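# Place circuit board on test fixture and clamp it

## Task

Pick up the circuit board lying in front of the test fixture, set it on the fixture, and close both clamps over it; then release it and move the grippers away.

## Robot and tools

Robot: two arms, left_arm and right_arm, each a six-joint arm with a two-finger parallel gripper. All poses are in one shared scene frame: origin on the table top midway between the arms, +x out over the table, +z up, left_arm on the +y side. The names left and right do not refer to sides of any image. Base poses: left_arm at (+0.024, +0.296, 0) m with quat_wxyz (+0.997, 0, 0, +0.076); right_arm at (+0.040, -0.245, 0) m with quat_wxyz (+0.999, 0, 0, +0.042). The gripper's fingers point along its own +z axis and close along its y axis. end_effector_position is the point between the finger pads, about 1 cm short of the fingertips. Joint ranges (rad), base to hand: waist -2.618 to 3.054, shoulder 0.000 to 3.142, elbow 0.000 to 3.142, wrist pitch -1.571 to 1.571, wrist yaw -1.571 to 1.571, wrist roll -2.094 to 2.094.

Row format (shared by tools): one flat list of 16 numbers covering both arms, even if only one moves: left_arm x, y, z, qw, qx, qy, qz, opening, then right_arm's same eight. x, y, z are an absolute target for end_effector_position in metres, scene frame; qw..qz are an absolute target orientation (w first), scene frame. Opening is in [-1, 1]: +1 fully open (0.094 m), -1 closed. Optionally 12 more numbers (0 to 1) follow: per-joint stiffness scales, left_arm's 6 then right_arm's 6, in Joint positions order; they persist until changed.

execute_actions(actions): a list of up to 15 actions; each action is a table of up to 15 rows, one row per 1/30 s control step. A short table repeats its last row for the remaining steps. An empty list just reports state and images. An action is rejected for both arms if any target lies over 0.6 m from that gripper's current position along any of the gripper's axes; if the first action fails this or any action is malformed, nothing runs. Every step, the commanded pose is clipped to within 70 mm and 16 degrees of the measured pose, so far targets need several actions; after an action the arm stops at most at its last clipped pose. To hold an orientation, resend the same quaternion each row rather than copying the drifting reported one.

move(target, speed, blocking): target is one 16-number row (absolute poses and openings). Each gripper travels straight toward its pose; paths finish together, lasting 0.5 to 10 s (cut off at 10 s). speed is top path speed in m/s, 0.002 to 0.5, default 0.25; rotation limited to twice that in rad/s. Openings are sent at the start. Paths ignore obstacles and the other arm. Grippers lag and can overshoot speed, especially with the arm near straight. The result adds a move: line with the ending (done, off_target, moving, held, fault) and active limits (paced = pose clipped; held = a check blocked steps), plus each gripper's distance from its pose. With blocking=false the result returns after 0.5 s while motion continues; call wait or stop before any new move or execute_actions.

wait(seconds): 0 to 10; arms hold last commands; returns early if a running move ends. stop(): brakes a running move (needs room; fingers keep moving). zoom_image(camera, region): camera is cam_low, cam_left_wrist or cam_right_wrist; region [x0, y0, x1, y1] pixels, top-left origin, at most 504 by 504. read_manual(section): licence texts only. finished_scene(scene): ends scene 1 or 2 irrevocably, after the robot holds its last command; the goal must be achieved and stable.

Results: a state line `left_arm: …` | `right_arm: …` with each gripper's position and quaternion (printed position may be off, more at long reach), Hand target lines (the pose the controller is driving toward), Joint positions (last number is measured finger opening in metres), joint torques (with offsets and noise), grip_measured (opening on the command scale, per-gripper error up to about 1 mm), and images from cam_low (504x504), cam_left_wrist and cam_right_wrist (616x616 fisheye). A pose unreachable line means the clearance check altered or blocked that arm's command. FAULT and OVER-TEMPERATURE FAULT lines report arm stops; MOTOR HOT warns from 75 °C, 90 °C stops the arm 10 s, 100 °C makes it drop.

Practice: motions often end a centimetre or more short, usually low. To grip, command an opening about 0.03 below grip_measured (less for a lighter hold); thin parts under about 2 mm get less force. Keep an idle arm still by resending its exact last reported pose and its opening every call. Objects may occasionally be tugged or pushed by the scene. Avoid knocking anything off the table (fails the task), arm-to-arm collisions or pressing, drops, slips, slams and hard pushes. Faster contact strikes harder and targets placed deeper past contact press harder. Camera calibration (K, distortion, T_world_to_cam) is supplied per camera and may be slightly off.

Each tool is called after ">>>" as name(argument=value, ...), one argument or row to a line, values as JSON.

## Session

>>> execute_actions(
  actions=[],
)

Scene clock: 0.00 s.
left_arm: end_effector_position=(+0.1732, +0.5932, +0.3891) grip_measured=+1.000 end_effector_quat_wxyz=(+0.752, -0.658, -0.032, +0.028) | right_arm: end_effector_position=(+0.2279, +0.2315, +0.2558) grip_measured=+1.000 end_effector_quat_wxyz=(-0.285, +0.947, -0.074, +0.126)
Joint positions: left_arm=[ 0.478  1.029  0.801  0.481 -1.012 -1.365  0.094] | right_arm=[ 1.139  2.02   2.187 -1.109  0.087 -1.792  0.094]
Joint velocities: left_arm=[-0.007 -0.002 -0.012  0.007 -0.022  0.007  0.   ] | right_arm=[-0.022 -0.012 -0.002 -0.007 -0.022  0.022  0.   ]
Joint torques (N m, as the arm reports them, + toward a larger angle): no reading
Hand target (left_arm): +0.173, +0.593, +0.392; +0.752, -0.657, -0.028, +0.029
Hand target (right_arm): +0.227, +0.231, +0.261; -0.289, +0.946, -0.075, +0.124
Joint stiffness scale: left_arm=[1. 1. 1. 1. 1. 1.] | right_arm=[1. 1. 1. 1. 1. 1.]

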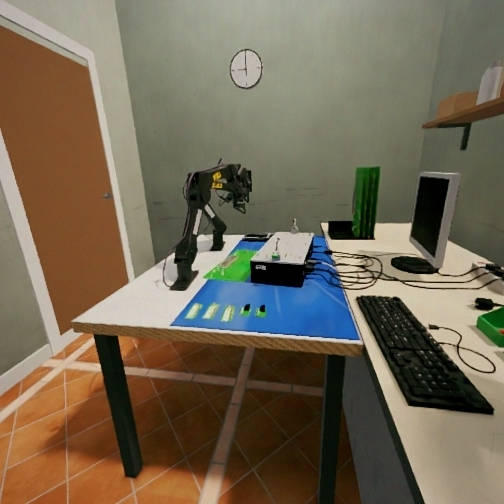

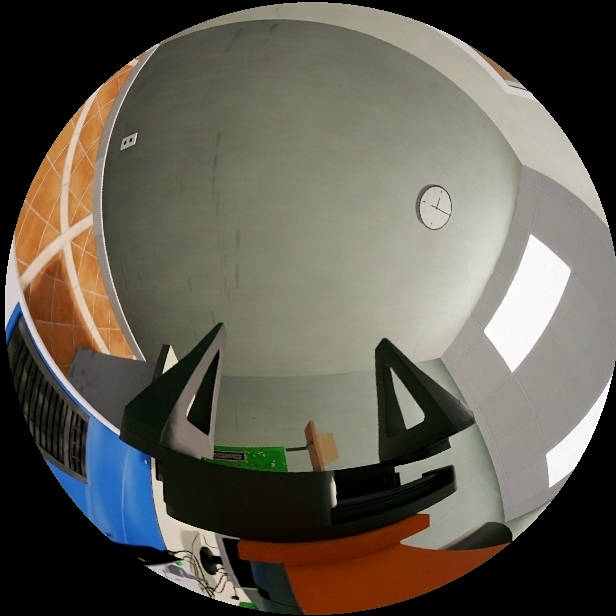

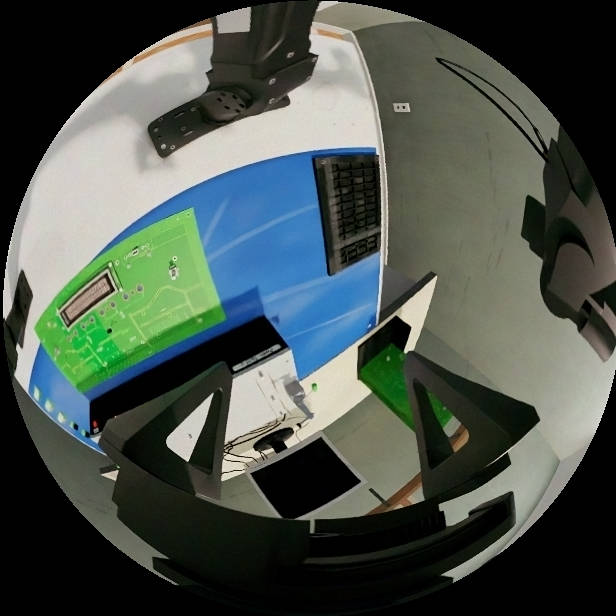

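>>> zoom_image(
  camera="cam_low",
  region=[160, 200, 360, 330],
)

>>> zoom_image(
  camera="cam_right_wrist",
  region=[20, 190, 340, 470],
)

Region (160, 200, 360, 330) of cam_low's 504x504 image, scaled by 2.520, with more detail than that image has; it fills the top 328 rows of this view, and the rest is white.

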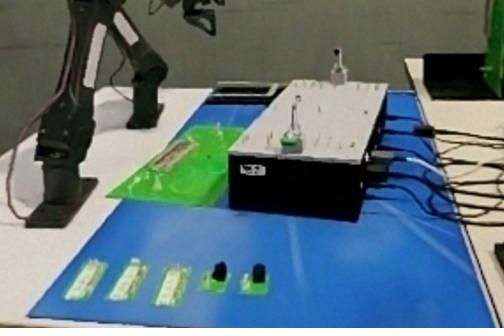

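Region (20, 190, 340, 470) of cam_right_wrist's 616x616 image, scaled by 1.575, with more detail than that image has; it fills the top 441 rows of this view, and the rest is white.

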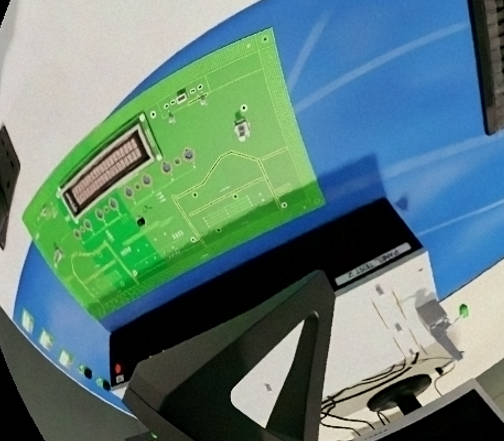

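>>> move(
  target=[0.1732,0.5932,0.3891,0.752,-0.658,-0.032,0.028,1,0.25,0.0,0.30,0,0.707,-0.707,0,1],
  speed=0.4,
)

Scene clock: 3.00 s.
left_arm: end_effector_position=(+0.1732, +0.5932, +0.3891) grip_measured=+1.000 end_effector_quat_wxyz=(+0.752, -0.658, -0.032, +0.028) | right_arm: end_effector_position=(+0.2519, +0.0038, +0.2993) grip_measured=+1.000 end_effector_quat_wxyz=(-0.190, +0.705, -0.684, -0.004)
Joint positions: left_arm=[ 0.478  1.029  0.801  0.481 -1.012 -1.365  0.094] | right_arm=[ 0.787  1.606  1.99  -1.572  0.018 -0.733  0.094]
Joint velocities: left_arm=[-0.007  0.012  0.002 -0.022  0.022  0.051  0.   ] | right_arm=[-0.017 -0.012 -0.002  0.007  0.022  0.022  0.   ]
Joint torques (N m, as the arm reports them, + toward a larger angle): left_arm=[-0.05 -2.12  7.57  1.57  0.12 -0.01] | right_arm=[-0.62 -7.63  5.12  1.09 -0.13  0.07]
Hand target (left_arm): +0.173, +0.593, +0.389; +0.752, -0.658, -0.032, +0.028
Hand target (right_arm): +0.249, -0.000, +0.301; -0.192, +0.699, -0.689, -0.012
Off the commanded pose (left_arm): 0.000 m, 0 deg.
Off the commanded pose (right_arm): 0.004 m, 22 deg; orientation clipped at the last step of the last action.
Joint stiffness scale: left_arm=[1. 1. 1. 1. 1. 1.] | right_arm=[1. 1. 1. 1. 1. 1.]
joint sent to its limit (right arm) — the command would take joint 4 (wrist pitch) past its lower limit, so that joint was sent only as far as its limit.
move: off_target (right_arm); limits=paced
camera_calibration (this result's frames):
cam_right_wrist: T_world_to_cam=[[0.971294, -0.0889865, 0.22061, -0.308715], [-0.135677, -0.968995, 0.206496, 0.0104703], [0.195395, -0.2305, -0.953253, 0.328851], [0, 0, 0, 1]] pos_world=[0.237018, 0.0584743, 0.379421]

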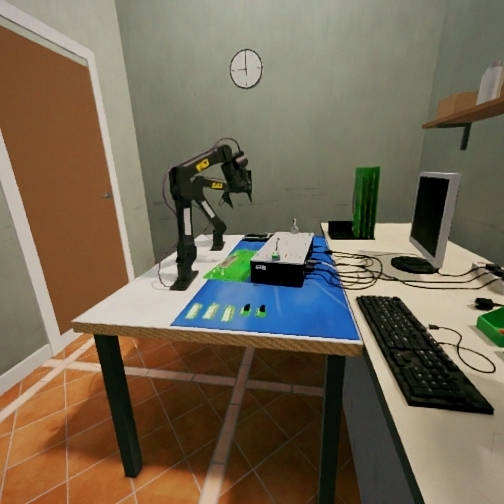

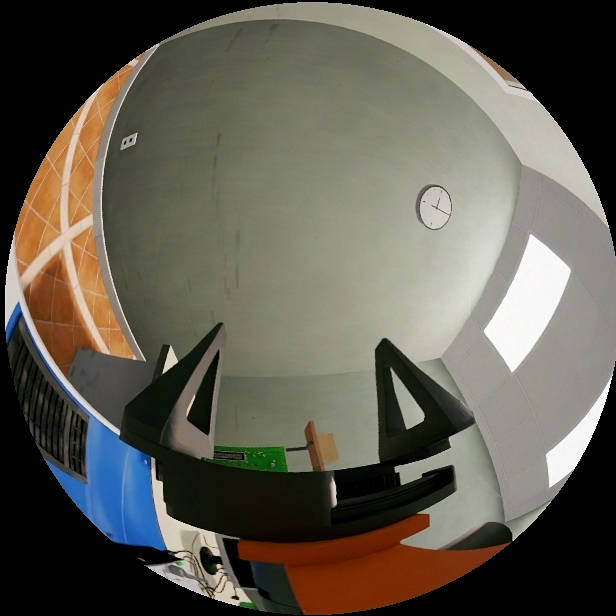

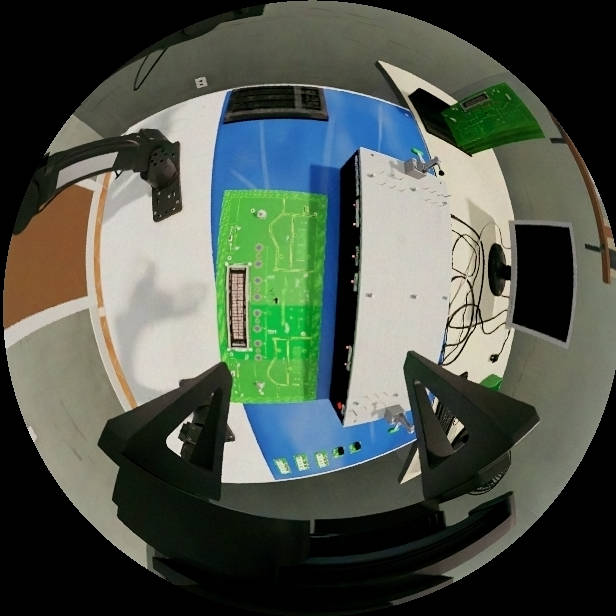

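>>> zoom_image(
  camera="cam_right_wrist",
  region=[200, 170, 360, 420],
)

>>> zoom_image(
  camera="cam_right_wrist",
  region=[320, 130, 480, 290],
)

>>> zoom_image(
  camera="cam_right_wrist",
  region=[320, 290, 480, 450],
)

Region (200, 170, 360, 420) of cam_right_wrist's 616x616 image, scaled by 2.016, with more detail than that image has; it fills the left 323 columns of this view, and the rest is white.

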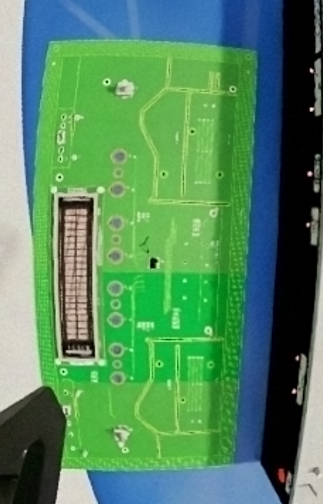

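Region (320, 130, 480, 290) of cam_right_wrist's 616x616 image, scaled by 3.150, with more detail than that image has.

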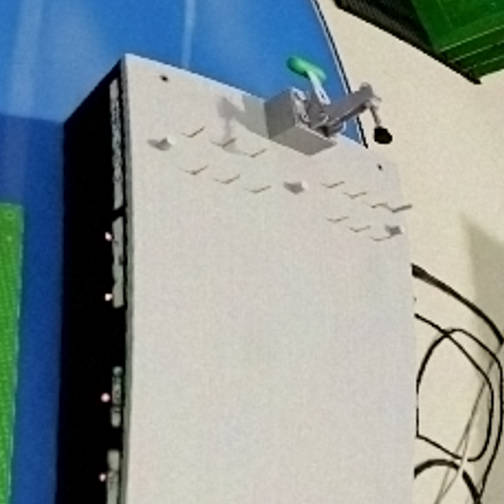

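Region (320, 290, 480, 450) of cam_right_wrist's 616x616 image, scaled by 3.150, with more detail than that image has.

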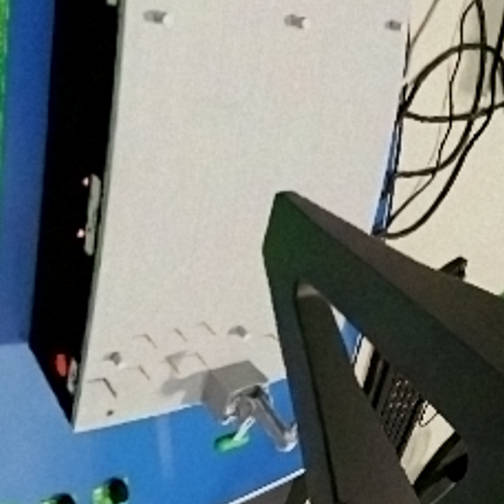

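>>> move(
  target=[0.27,0.38,0.2,0,0.707,-0.707,0,1,0.22,-0.18,0.13,0,-0.07,-0.9976,0,1],
  speed=0.4,
)

>>> move(
  target=[0.24,0.157,0.10,0,-0.07,-0.9976,0,1,0.19,-0.175,0.10,0,-0.07,-0.9976,0,1],
  speed=0.4,
)

Scene clock: 7.03 s.
left_arm: end_effector_position=(+0.2647, +0.3780, +0.1955) grip_measured=+1.000 end_effector_quat_wxyz=(+0.009, -0.719, +0.694, -0.010) | right_arm: end_effector_position=(+0.2162, -0.1806, +0.1296) grip_measured=+1.000 end_effector_quat_wxyz=(-0.017, +0.061, +0.998, -0.005)
Joint positions: left_arm=[ 0.179  1.509  1.516 -1.553  0.01  -1.275  0.094] | right_arm=[ 0.255  1.281  1.066 -1.391 -0.004  0.461  0.094]
Joint velocities: left_arm=[ 0.007 -0.007 -0.012 -0.037  0.022 -0.022  0.   ] | right_arm=[-0.012  0.007  0.022 -0.007  0.022  0.081  0.   ]
Joint torques (N m, as the arm reports them, + toward a larger angle): left_arm=[-0.64 -5.24  8.13  0.33  0.03  0.13] | right_arm=[-0.6  -5.75  5.79  0.47 -0.1   0.05]
Hand target (left_arm): +0.265, +0.376, +0.201; -0.009, +0.713, -0.702, +0.011
Hand target (right_arm): +0.217, -0.181, +0.132; -0.005, +0.068, +0.998, +0.002
Off the commanded pose (left_arm): 0.007 m, 3 deg.
Off the commanded pose (right_arm): 0.004 m, 2 deg.
Joint stiffness scale: left_arm=[1. 1. 1. 1. 1. 1.] | right_arm=[1. 1. 1. 1. 1. 1.]
joint sent to its limit (left arm) — the command would take joint 4 (wrist pitch) past its lower limit, so that joint was sent only as far as its limit.
move: off_target (left_arm)
camera_calibration (this result's frames):
cam_left_wrist: T_world_to_cam=[[0.970844, 0.227089, 0.076768, -0.358914], [0.112986, -0.715936, 0.688962, 0.128494], [0.211417, -0.660201, -0.72072, 0.44965], [0, 0, 0, 1]] pos_world=[0.238868, 0.470359, 0.263097]
cam_right_wrist: T_world_to_cam=[[-0.210149, -0.977667, -0.00239034, -0.129122], [-0.835755, 0.178375, 0.519322, 0.180022], [-0.507298, 0.111133, -0.854575, 0.332466], [0, 0, 0, 1]] pos_world=[0.291979, -0.195298, 0.190319]

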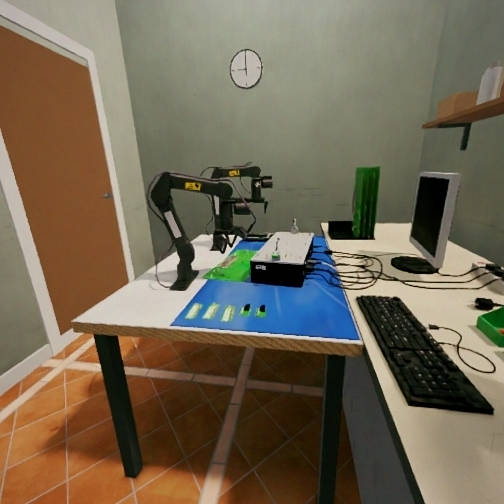

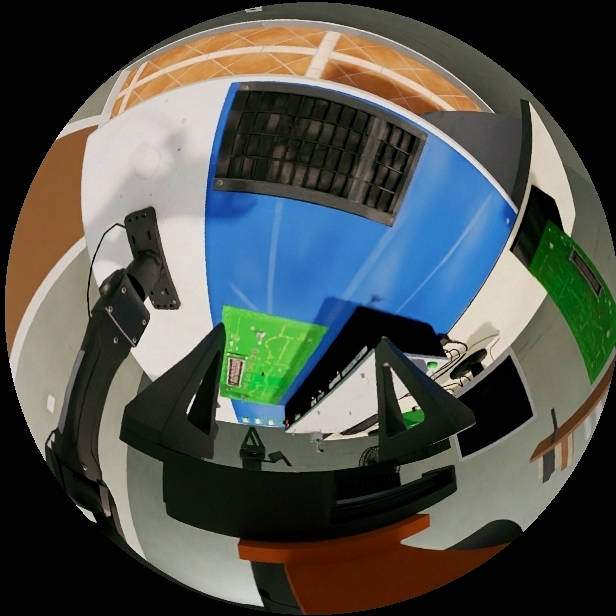

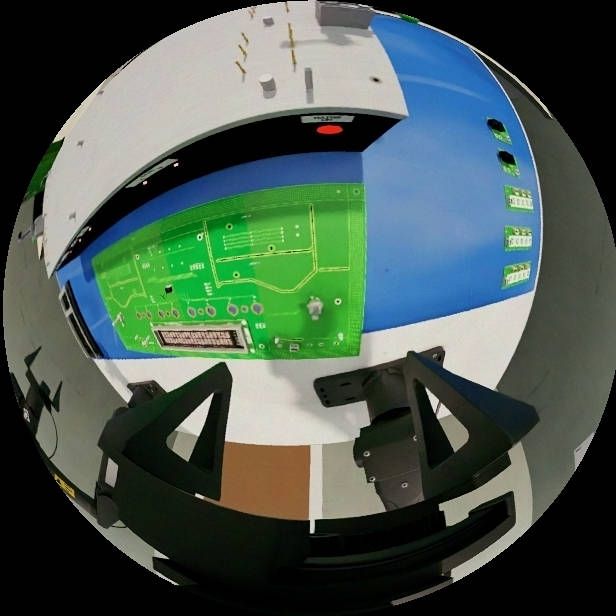

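Scene clock: 9.80 s.
left_arm: end_effector_position=(+0.2365, +0.1589, +0.1050) grip_measured=+1.000 end_effector_quat_wxyz=(-0.006, +0.061, +0.998, +0.002) | right_arm: end_effector_position=(+0.1898, -0.1755, +0.0990) grip_measured=+1.000 end_effector_quat_wxyz=(-0.011, +0.070, +0.997, -0.004)
Joint positions: left_arm=[-0.727  1.516  1.161 -1.228  0.003 -0.453  0.094] | right_arm=[ 0.338  1.18   0.879 -1.294 -0.004  0.562  0.094]
Joint velocities: left_arm=[-0.017  0.002  0.002 -0.022 -0.007  0.022  0.   ] | right_arm=[-0.012 -0.002 -0.002 -0.037 -0.037  0.022  0.   ]
Joint torques (N m, as the arm reports them, + toward a larger angle): left_arm=[-0.48 -5.14  5.39  0.54 -0.11  0.17] | right_arm=[ 0.67 -4.61  5.76  0.47  0.06  0.03]
Hand target (left_arm): +0.236, +0.159, +0.100; -0.006, +0.070, +0.998, +0.007
Hand target (right_arm): +0.190, -0.175, +0.100; +0.000, +0.070, +0.998, -0.001
Off the commanded pose (left_arm): 0.006 m, 1 deg.
Off the commanded pose (right_arm): 0.001 m, 1 deg.
Joint stiffness scale: left_arm=[1. 1. 1. 1. 1. 1.] | right_arm=[1. 1. 1. 1. 1. 1.]
move: done
camera_calibration (this result's frames):
cam_left_wrist: T_world_to_cam=[[0.0729316, -0.996283, 0.0458433, 0.135202], [-0.720764, -0.0208808, 0.692866, 0.123505], [-0.689333, -0.083574, -0.719608, 0.367058], [0, 0, 0, 1]] pos_world=[0.332183, 0.167955, 0.172368]
cam_right_wrist: T_world_to_cam=[[-0.228291, -0.973572, -0.00637253, -0.125228], [-0.838323, 0.19324, 0.509778, 0.176982], [-0.495074, 0.12172, -0.860282, 0.292463], [0, 0, 0, 1]] pos_world=[0.264571, -0.191717, 0.160581]

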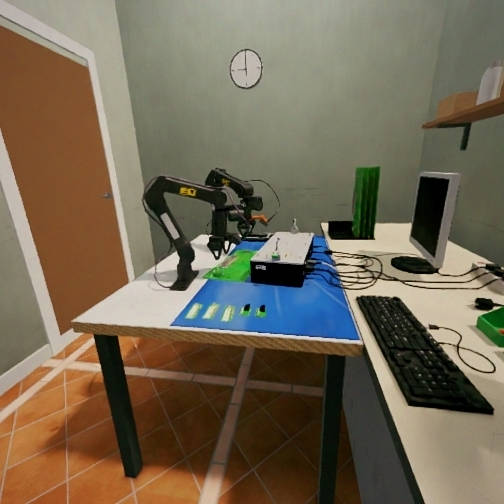

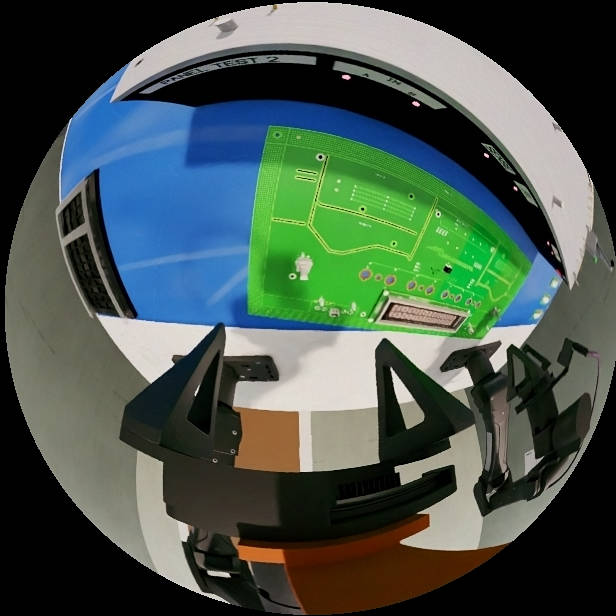

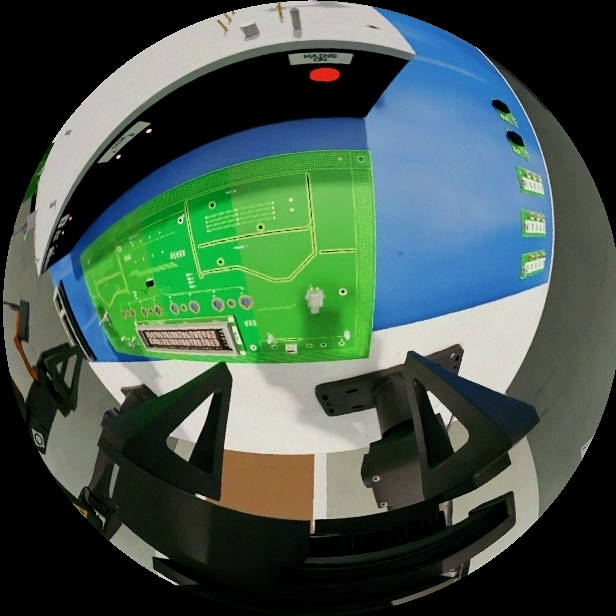

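>>> zoom_image(
  camera="cam_left_wrist",
  region=[240, 110, 440, 340],
)

>>> zoom_image(
  camera="cam_right_wrist",
  region=[220, 140, 400, 370],
)

Region (240, 110, 440, 340) of cam_left_wrist's 616x616 image, scaled by 2.191, with more detail than that image has; it fills the left 438 columns of this view, and the rest is white.

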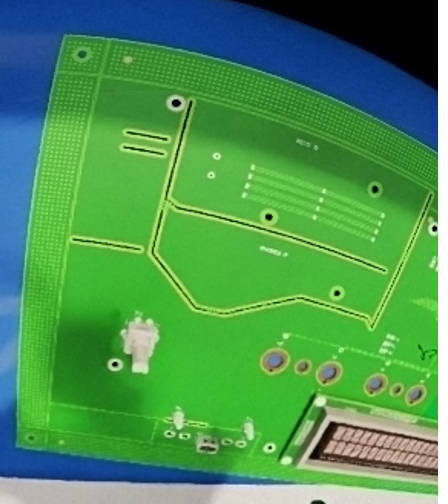

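Region (220, 140, 400, 370) of cam_right_wrist's 616x616 image, scaled by 2.191, with more detail than that image has; it fills the left 394 columns of this view, and the rest is white.

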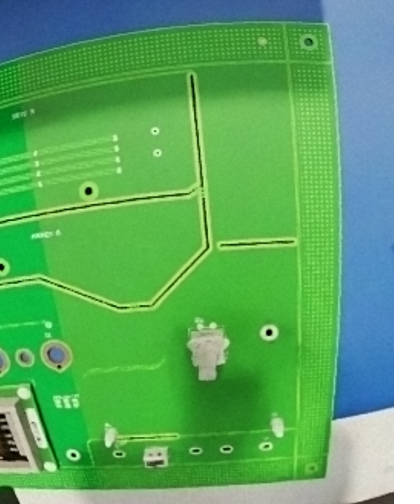

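>>> move(
  target=[0.233,0.160,0.05,0,-0.07,-0.9976,0,-0.5,0.188,-0.174,0.05,0,-0.07,-0.9976,0,-0.5],
  speed=0.15,
)

Scene clock: 11.27 s.
left_arm: end_effector_position=(+0.2333, +0.1610, +0.0543) grip_measured=-0.498 end_effector_quat_wxyz=(+0.000, +0.062, +0.998, -0.002) | right_arm: end_effector_position=(+0.1879, -0.1747, +0.0523) grip_measured=-0.497 end_effector_quat_wxyz=(-0.001, +0.070, +0.998, +0.002)
Joint positions: left_arm=[-0.727  1.53   0.969 -1.007  0.003 -0.451  0.024] | right_arm=[ 0.347  1.18   0.692 -1.082 -0.004  0.572  0.024]
Joint velocities: left_arm=[ 0.002  0.002 -0.002 -0.066  0.051  0.007 -0.001] | right_arm=[ 0.002 -0.012 -0.012  0.095  0.007  0.037 -0.001]
Joint torques (N m, as the arm reports them, + toward a larger angle): left_arm=[-0.55 -5.11  5.37  0.61 -0.04  0.14] | right_arm=[ 0.68 -2.23  5.8   0.49  0.04  0.11]
Hand target (left_arm): +0.232, +0.160, +0.050; -0.000, +0.070, +0.998, +0.000
Hand target (right_arm): +0.188, -0.174, +0.050; +0.000, +0.070, +0.998, -0.000
Off the commanded pose (left_arm): 0.004 m, 1 deg.
Off the commanded pose (right_arm): 0.002 m, 0 deg.
Joint stiffness scale: left_arm=[1. 1. 1. 1. 1. 1.] | right_arm=[1. 1. 1. 1. 1. 1.]
move: done
camera_calibration (this result's frames):
cam_left_wrist: T_world_to_cam=[[0.069678, -0.996088, 0.0543468, 0.14015], [-0.728968, -0.0136509, 0.684412, 0.157496], [-0.680992, -0.0873055, -0.727068, 0.327571], [0, 0, 0, 1]] pos_world=[0.328118, 0.170351, 0.122758]
cam_right_wrist: T_world_to_cam=[[-0.229114, -0.973179, -0.0207052, -0.124229], [-0.848911, 0.189359, 0.49345, 0.201239], [-0.476295, 0.130633, -0.869528, 0.249684], [0, 0, 0, 1]] pos_world=[0.261295, -0.191621, 0.115234]

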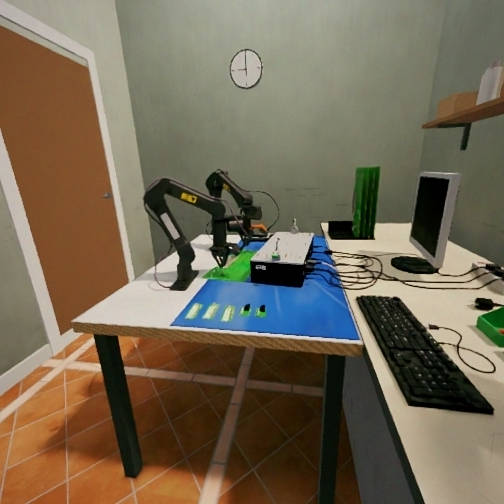

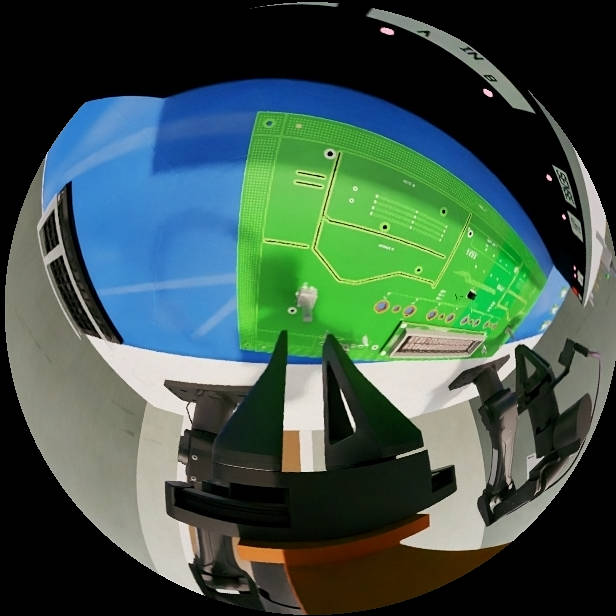

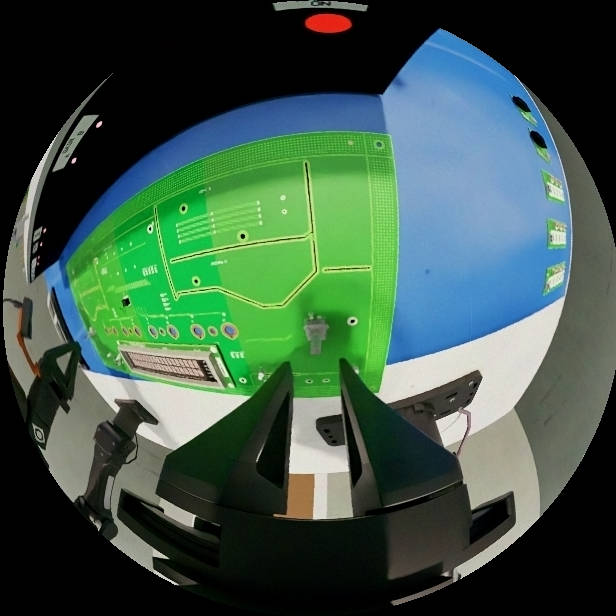

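>>> move(
  target=[0.233,0.160,0.022,0,-0.07,-0.9976,0,-0.5,0.188,-0.174,0.024,0,-0.07,-0.9976,0,-0.5],
  speed=0.05,
)

>>> zoom_image(
  camera="cam_left_wrist",
  region=[250, 290, 370, 410],
)

>>> zoom_image(
  camera="cam_right_wrist",
  region=[255, 320, 375, 440],
)

>>> zoom_image(
  camera="cam_low",
  region=[195, 230, 265, 290],
)

Scene clock: 12.53 s.
left_arm: end_effector_position=(+0.2346, +0.1602, +0.0271) grip_measured=-0.498 end_effector_quat_wxyz=(+0.002, +0.062, +0.998, -0.003) | right_arm: end_effector_position=(+0.1892, -0.1741, +0.0280) grip_measured=-0.497 end_effector_quat_wxyz=(+0.004, +0.070, +0.997, +0.004)
Joint positions: left_arm=[-0.727  1.575  0.896 -0.887  0.003 -0.451  0.024] | right_arm=[ 0.347  1.209  0.608 -0.958 -0.004  0.572  0.024]
Joint velocities: left_arm=[-0.007  0.007 -0.002  0.007 -0.037  0.007  0.   ] | right_arm=[ 0.007  0.007 -0.007 -0.051 -0.022  0.022 -0.   ]
Joint torques (N m, as the arm reports them, + toward a larger angle): left_arm=[-0.53 -5.19  4.94  0.57 -0.04  0.13] | right_arm=[ 0.68 -1.32  5.59  0.55  0.04  0.06]
Hand target (left_arm): +0.233, +0.160, +0.022; -0.000, +0.070, +0.998, +0.000
Hand target (right_arm): +0.188, -0.174, +0.024; -0.000, +0.070, +0.998, -0.000
Off the commanded pose (left_arm): 0.005 m, 1 deg.
Off the commanded pose (right_arm): 0.004 m, 1 deg.
Joint stiffness scale: left_arm=[1. 1. 1. 1. 1. 1.] | right_arm=[1. 1. 1. 1. 1. 1.]
move: done
camera_calibration (this result's frames):
cam_left_wrist: T_world_to_cam=[[0.0695184, -0.995985, 0.0564064, 0.140639], [-0.730937, -0.0123753, 0.682332, 0.177391], [-0.678895, -0.0886642, -0.728863, 0.3084], [0, 0, 0, 1]] pos_world=[0.329255, 0.169614, 0.0958084]
cam_right_wrist: T_world_to_cam=[[-0.228862, -0.973064, -0.0277428, -0.12367], [-0.854, 0.187016, 0.485499, 0.214981], [-0.467233, 0.134805, -0.873797, 0.228287], [0, 0, 0, 1]] pos_world=[0.261954, -0.191318, 0.0916724]

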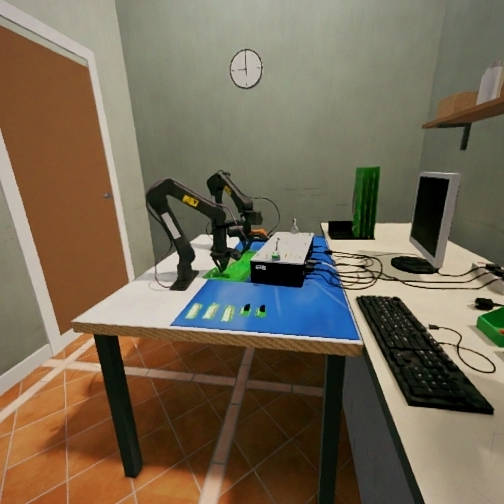

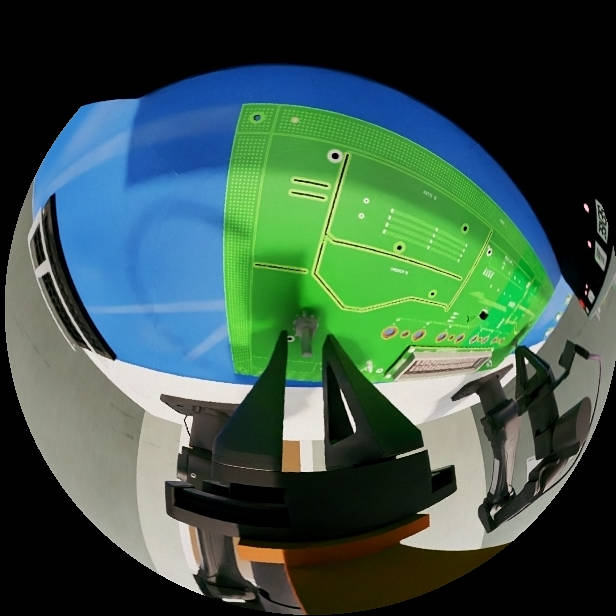

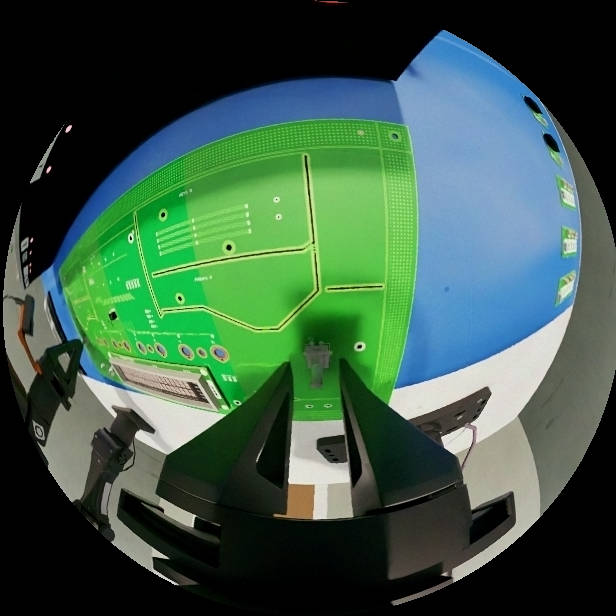

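Region (250, 290, 370, 410) of cam_left_wrist's 616x616 image, scaled by 4.200, with more detail than that image has.

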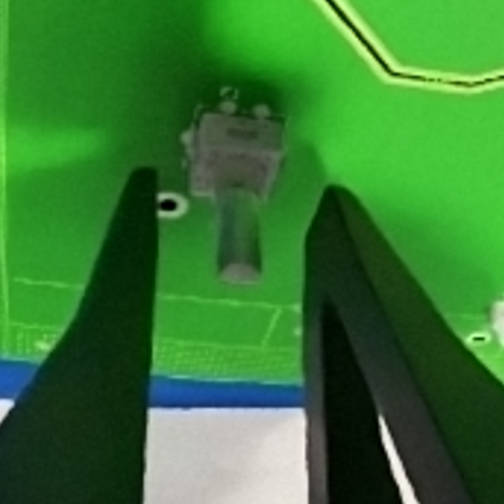

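Region (255, 320, 375, 440) of cam_right_wrist's 616x616 image, scaled by 4.200, with more detail than that image has.

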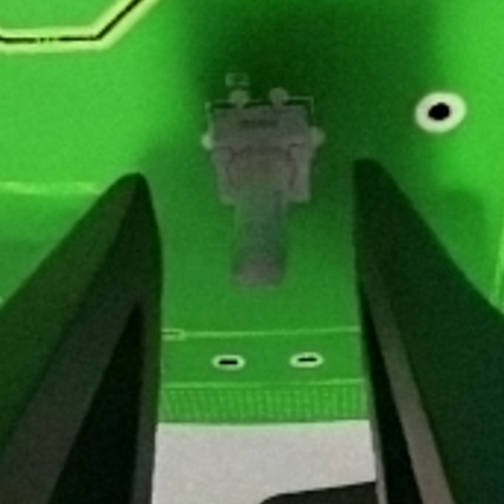

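Region (195, 230, 265, 290) of cam_low's 504x504 image, scaled by 7.200, with more detail than that image has; it fills the top 432 rows of this view, and the rest is white.

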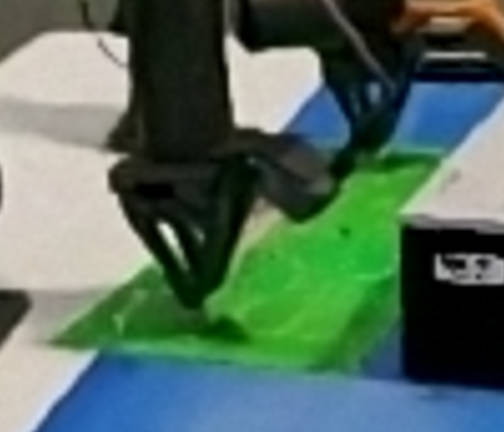

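>>> move(
  target=[0.232,0.160,0.018,0,-0.07,-0.9976,0,-0.5,0.189,-0.174,0.020,0,-0.07,-0.9976,0,-0.5],
  speed=0.03,
)

>>> move(
  target=[0.232,0.160,0.018,0,-0.07,-0.9976,0,-0.92,0.189,-0.174,0.020,0,-0.07,-0.9976,0,-0.92],
  speed=0.03,
)

Scene clock: 13.57 s.
left_arm: end_effector_position=(+0.2349, +0.1600, +0.0245) grip_measured=-0.498 end_effector_quat_wxyz=(+0.005, +0.062, +0.998, -0.004) | right_arm: end_effector_position=(+0.1906, -0.1735, +0.0242) grip_measured=-0.497 end_effector_quat_wxyz=(+0.004, +0.070, +0.997, +0.005)
Joint positions: left_arm=[-0.727  1.575  0.885 -0.869  0.003 -0.451  0.024] | right_arm=[ 0.347  1.223  0.6   -0.936 -0.004  0.572  0.024]
Joint velocities: left_arm=[-0.002  0.002  0.002  0.022 -0.095  0.037 -0.   ] | right_arm=[-0.012  0.002 -0.002 -0.022  0.022 -0.037  0.   ]
Joint torques (N m, as the arm reports them, + toward a larger angle): left_arm=[-0.73 -4.69  4.94  0.67 -0.04  0.12] | right_arm=[ 0.45 -1.36  5.49  0.55  0.04  0.04]
Hand target (left_arm): +0.232, +0.160, +0.018; -0.000, +0.070, +0.998, +0.000
Hand target (right_arm): +0.189, -0.174, +0.020; +0.000, +0.070, +0.998, -0.000
Off the commanded pose (left_arm): 0.007 m, 1 deg.
Off the commanded pose (right_arm): 0.005 m, 1 deg.
Joint stiffness scale: left_arm=[1. 1. 1. 1. 1. 1.] | right_arm=[1. 1. 1. 1. 1. 1.]
move: done
camera_calibration (this result's frames):
cam_left_wrist: T_world_to_cam=[[0.0692008, -0.995779, 0.0602951, 0.140508], [-0.734641, -0.00997665, 0.678383, 0.17997], [-0.674918, -0.0912399, -0.73223, 0.306264], [0, 0, 0, 1]] pos_world=[0.329193, 0.169654, 0.0936955]
cam_right_wrist: T_world_to_cam=[[-0.228842, -0.973055, -0.0282119, -0.122821], [-0.854336, 0.186861, 0.484967, 0.217945], [-0.466628, 0.135083, -0.874077, 0.225478], [0, 0, 0, 1]] pos_world=[0.263306, -0.190695, 0.0879237]

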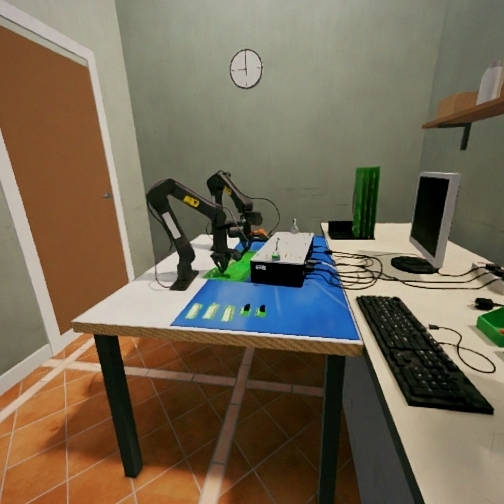

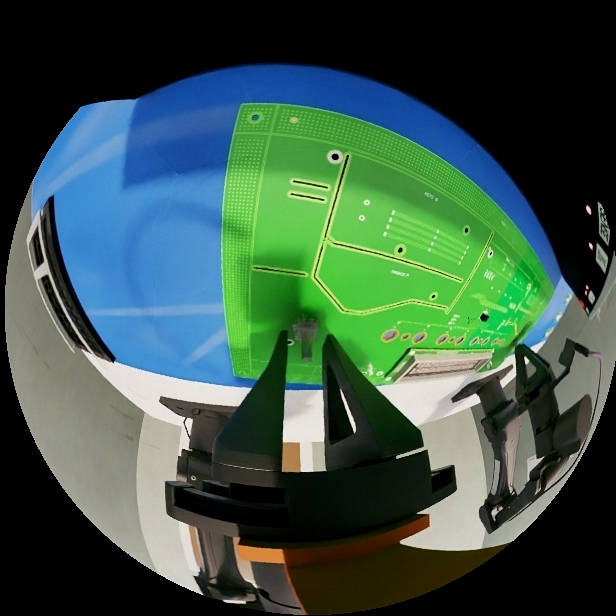

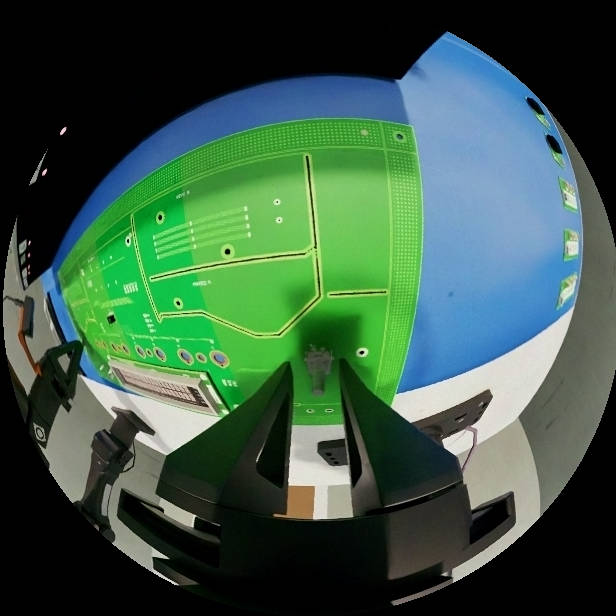

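Scene clock: 14.27 s.
left_arm: end_effector_position=(+0.2349, +0.1596, +0.0246) grip_measured=-0.895 end_effector_quat_wxyz=(+0.005, +0.062, +0.998, -0.005) | right_arm: end_effector_position=(+0.1906, -0.1739, +0.0242) grip_measured=-0.904 end_effector_quat_wxyz=(+0.005, +0.070, +0.998, +0.003)
Joint positions: left_arm=[-0.727  1.575  0.885 -0.868  0.005 -0.451  0.005] | right_arm=[ 0.347  1.223  0.6   -0.937 -0.002  0.572  0.005]
Joint velocities: left_arm=[-0.007  0.007 -0.002 -0.081  0.007  0.081 -0.   ] | right_arm=[-0.002 -0.012 -0.007 -0.066 -0.007  0.051 -0.   ]
Joint torques (N m, as the arm reports them, + toward a larger angle): left_arm=[-0.71 -4.66  4.92  0.63 -0.06  0.11] | right_arm=[ 0.46 -1.39  5.49  0.58  0.01  0.04]
Hand target (left_arm): +0.232, +0.160, +0.018; -0.000, +0.070, +0.998, +0.000
Hand target (right_arm): +0.189, -0.174, +0.020; +0.000, +0.070, +0.998, +0.000
Off the commanded pose (left_arm): 0.007 m, 1 deg.
Off the commanded pose (right_arm): 0.005 m, 1 deg.
Joint stiffness scale: left_arm=[1. 1. 1. 1. 1. 1.] | right_arm=[1. 1. 1. 1. 1. 1.]
move: done
camera_calibration (this result's frames):
cam_left_wrist: T_world_to_cam=[[0.069201, -0.995657, 0.0622746, 0.140055], [-0.734372, -0.00859126, 0.678693, 0.179653], [-0.675211, -0.0926989, -0.731777, 0.306504], [0, 0, 0, 1]] pos_world=[0.329195, 0.169403, 0.093642]
cam_right_wrist: T_world_to_cam=[[-0.228861, -0.973114, -0.0259389, -0.123321], [-0.854459, 0.188046, 0.484292, 0.218275], [-0.466393, 0.132999, -0.874522, 0.225139], [0, 0, 0, 1]] pos_world=[0.263287, -0.190994, 0.0879809]

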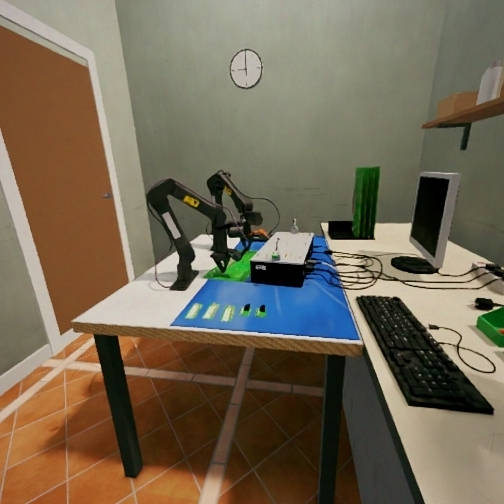

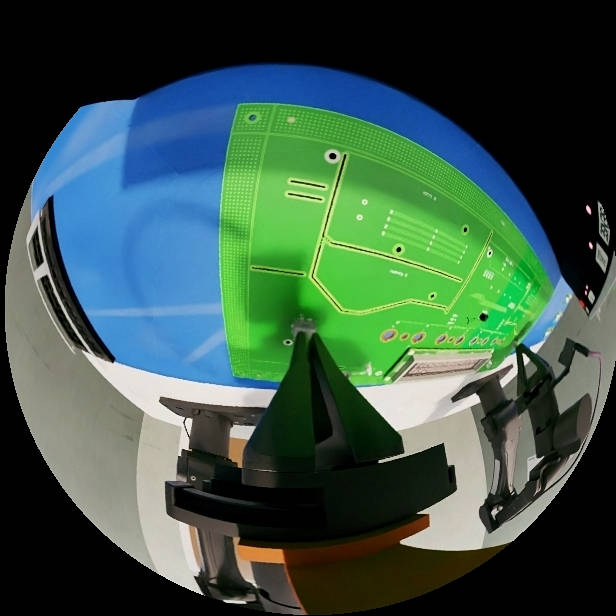

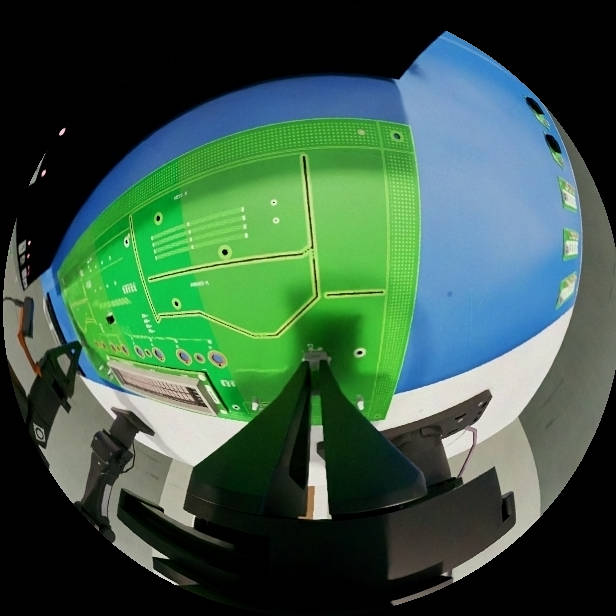

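>>> move(
  target=[0.246,0.170,0.14,0,-0.07,-0.9976,0,-0.94,0.202,-0.164,0.14,0,-0.07,-0.9976,0,-0.945],
  speed=0.08,
)

Scene clock: 16.30 s.
left_arm: end_effector_position=(+0.2449, +0.1663, +0.1272) grip_measured=-0.895 end_effector_quat_wxyz=(-0.012, +0.066, +0.998, -0.001) | right_arm: end_effector_position=(+0.1999, -0.1666, +0.1335) grip_measured=-0.915 end_effector_quat_wxyz=(-0.006, +0.069, +0.998, -0.004)
Joint positions: left_arm=[-0.679  1.532  1.264 -1.325  0.012 -0.393  0.005] | right_arm=[ 0.365  1.223  1.043 -1.404  0.001  0.587  0.004]
Joint velocities: left_arm=[-0.002 -0.017  0.002 -0.022  0.037 -0.066 -0.001] | right_arm=[ 0.012  0.007 -0.002 -0.081  0.022 -0.007 -0.001]
Joint torques (N m, as the arm reports them, + toward a larger angle): left_arm=[ 0.43 -7.55  8.78  0.18 -0.12  0.2 ] | right_arm=[ 0.59 -2.44  9.13  0.27 -0.01  0.07]
Hand target (left_arm): +0.247, +0.169, +0.140; +0.000, +0.070, +0.998, -0.001
Hand target (right_arm): +0.203, -0.164, +0.140; +0.000, +0.070, +0.998, +0.000
Off the commanded pose (left_arm): 0.013 m, 1 deg.
Off the commanded pose (right_arm): 0.007 m, 1 deg.
Joint stiffness scale: left_arm=[1. 1. 1. 1. 1. 1.] | right_arm=[1. 1. 1. 1. 1. 1.]
move: off_target (left_arm)
camera_calibration (this result's frames):
cam_left_wrist: T_world_to_cam=[[0.0623367, -0.996855, 0.0489377, 0.143218], [-0.711469, -0.00999623, 0.702646, 0.108925], [-0.699947, -0.0786183, -0.709855, 0.389934], [0, 0, 0, 1]] pos_world=[0.341502, 0.174512, 0.193252]
cam_right_wrist: T_world_to_cam=[[-0.22626, -0.974028, -0.00873072, -0.114154], [-0.84448, 0.191684, 0.500111, 0.168438], [-0.485449, 0.120528, -0.865917, 0.324671], [0, 0, 0, 1]] pos_world=[0.274025, -0.182608, 0.195904]

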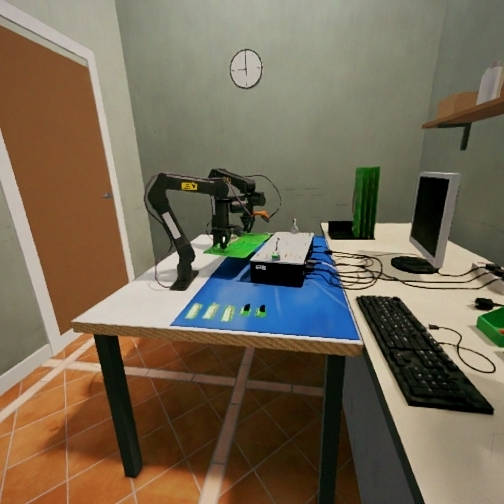

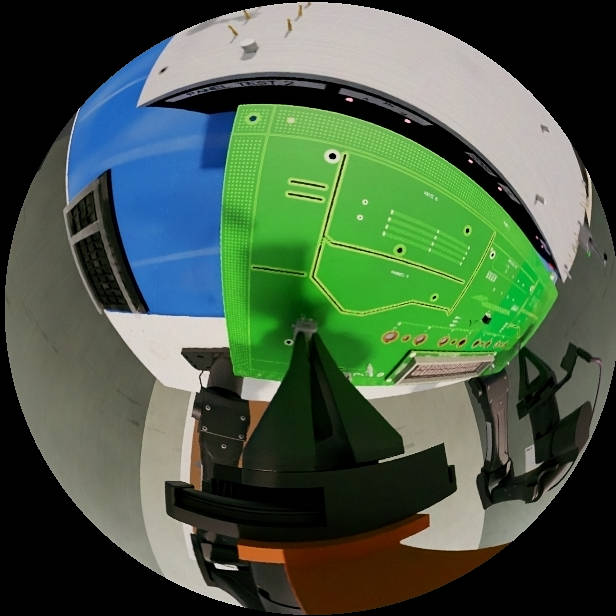

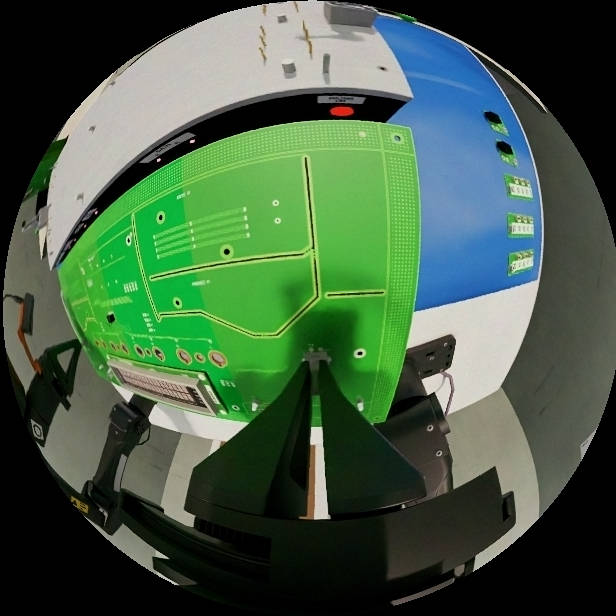

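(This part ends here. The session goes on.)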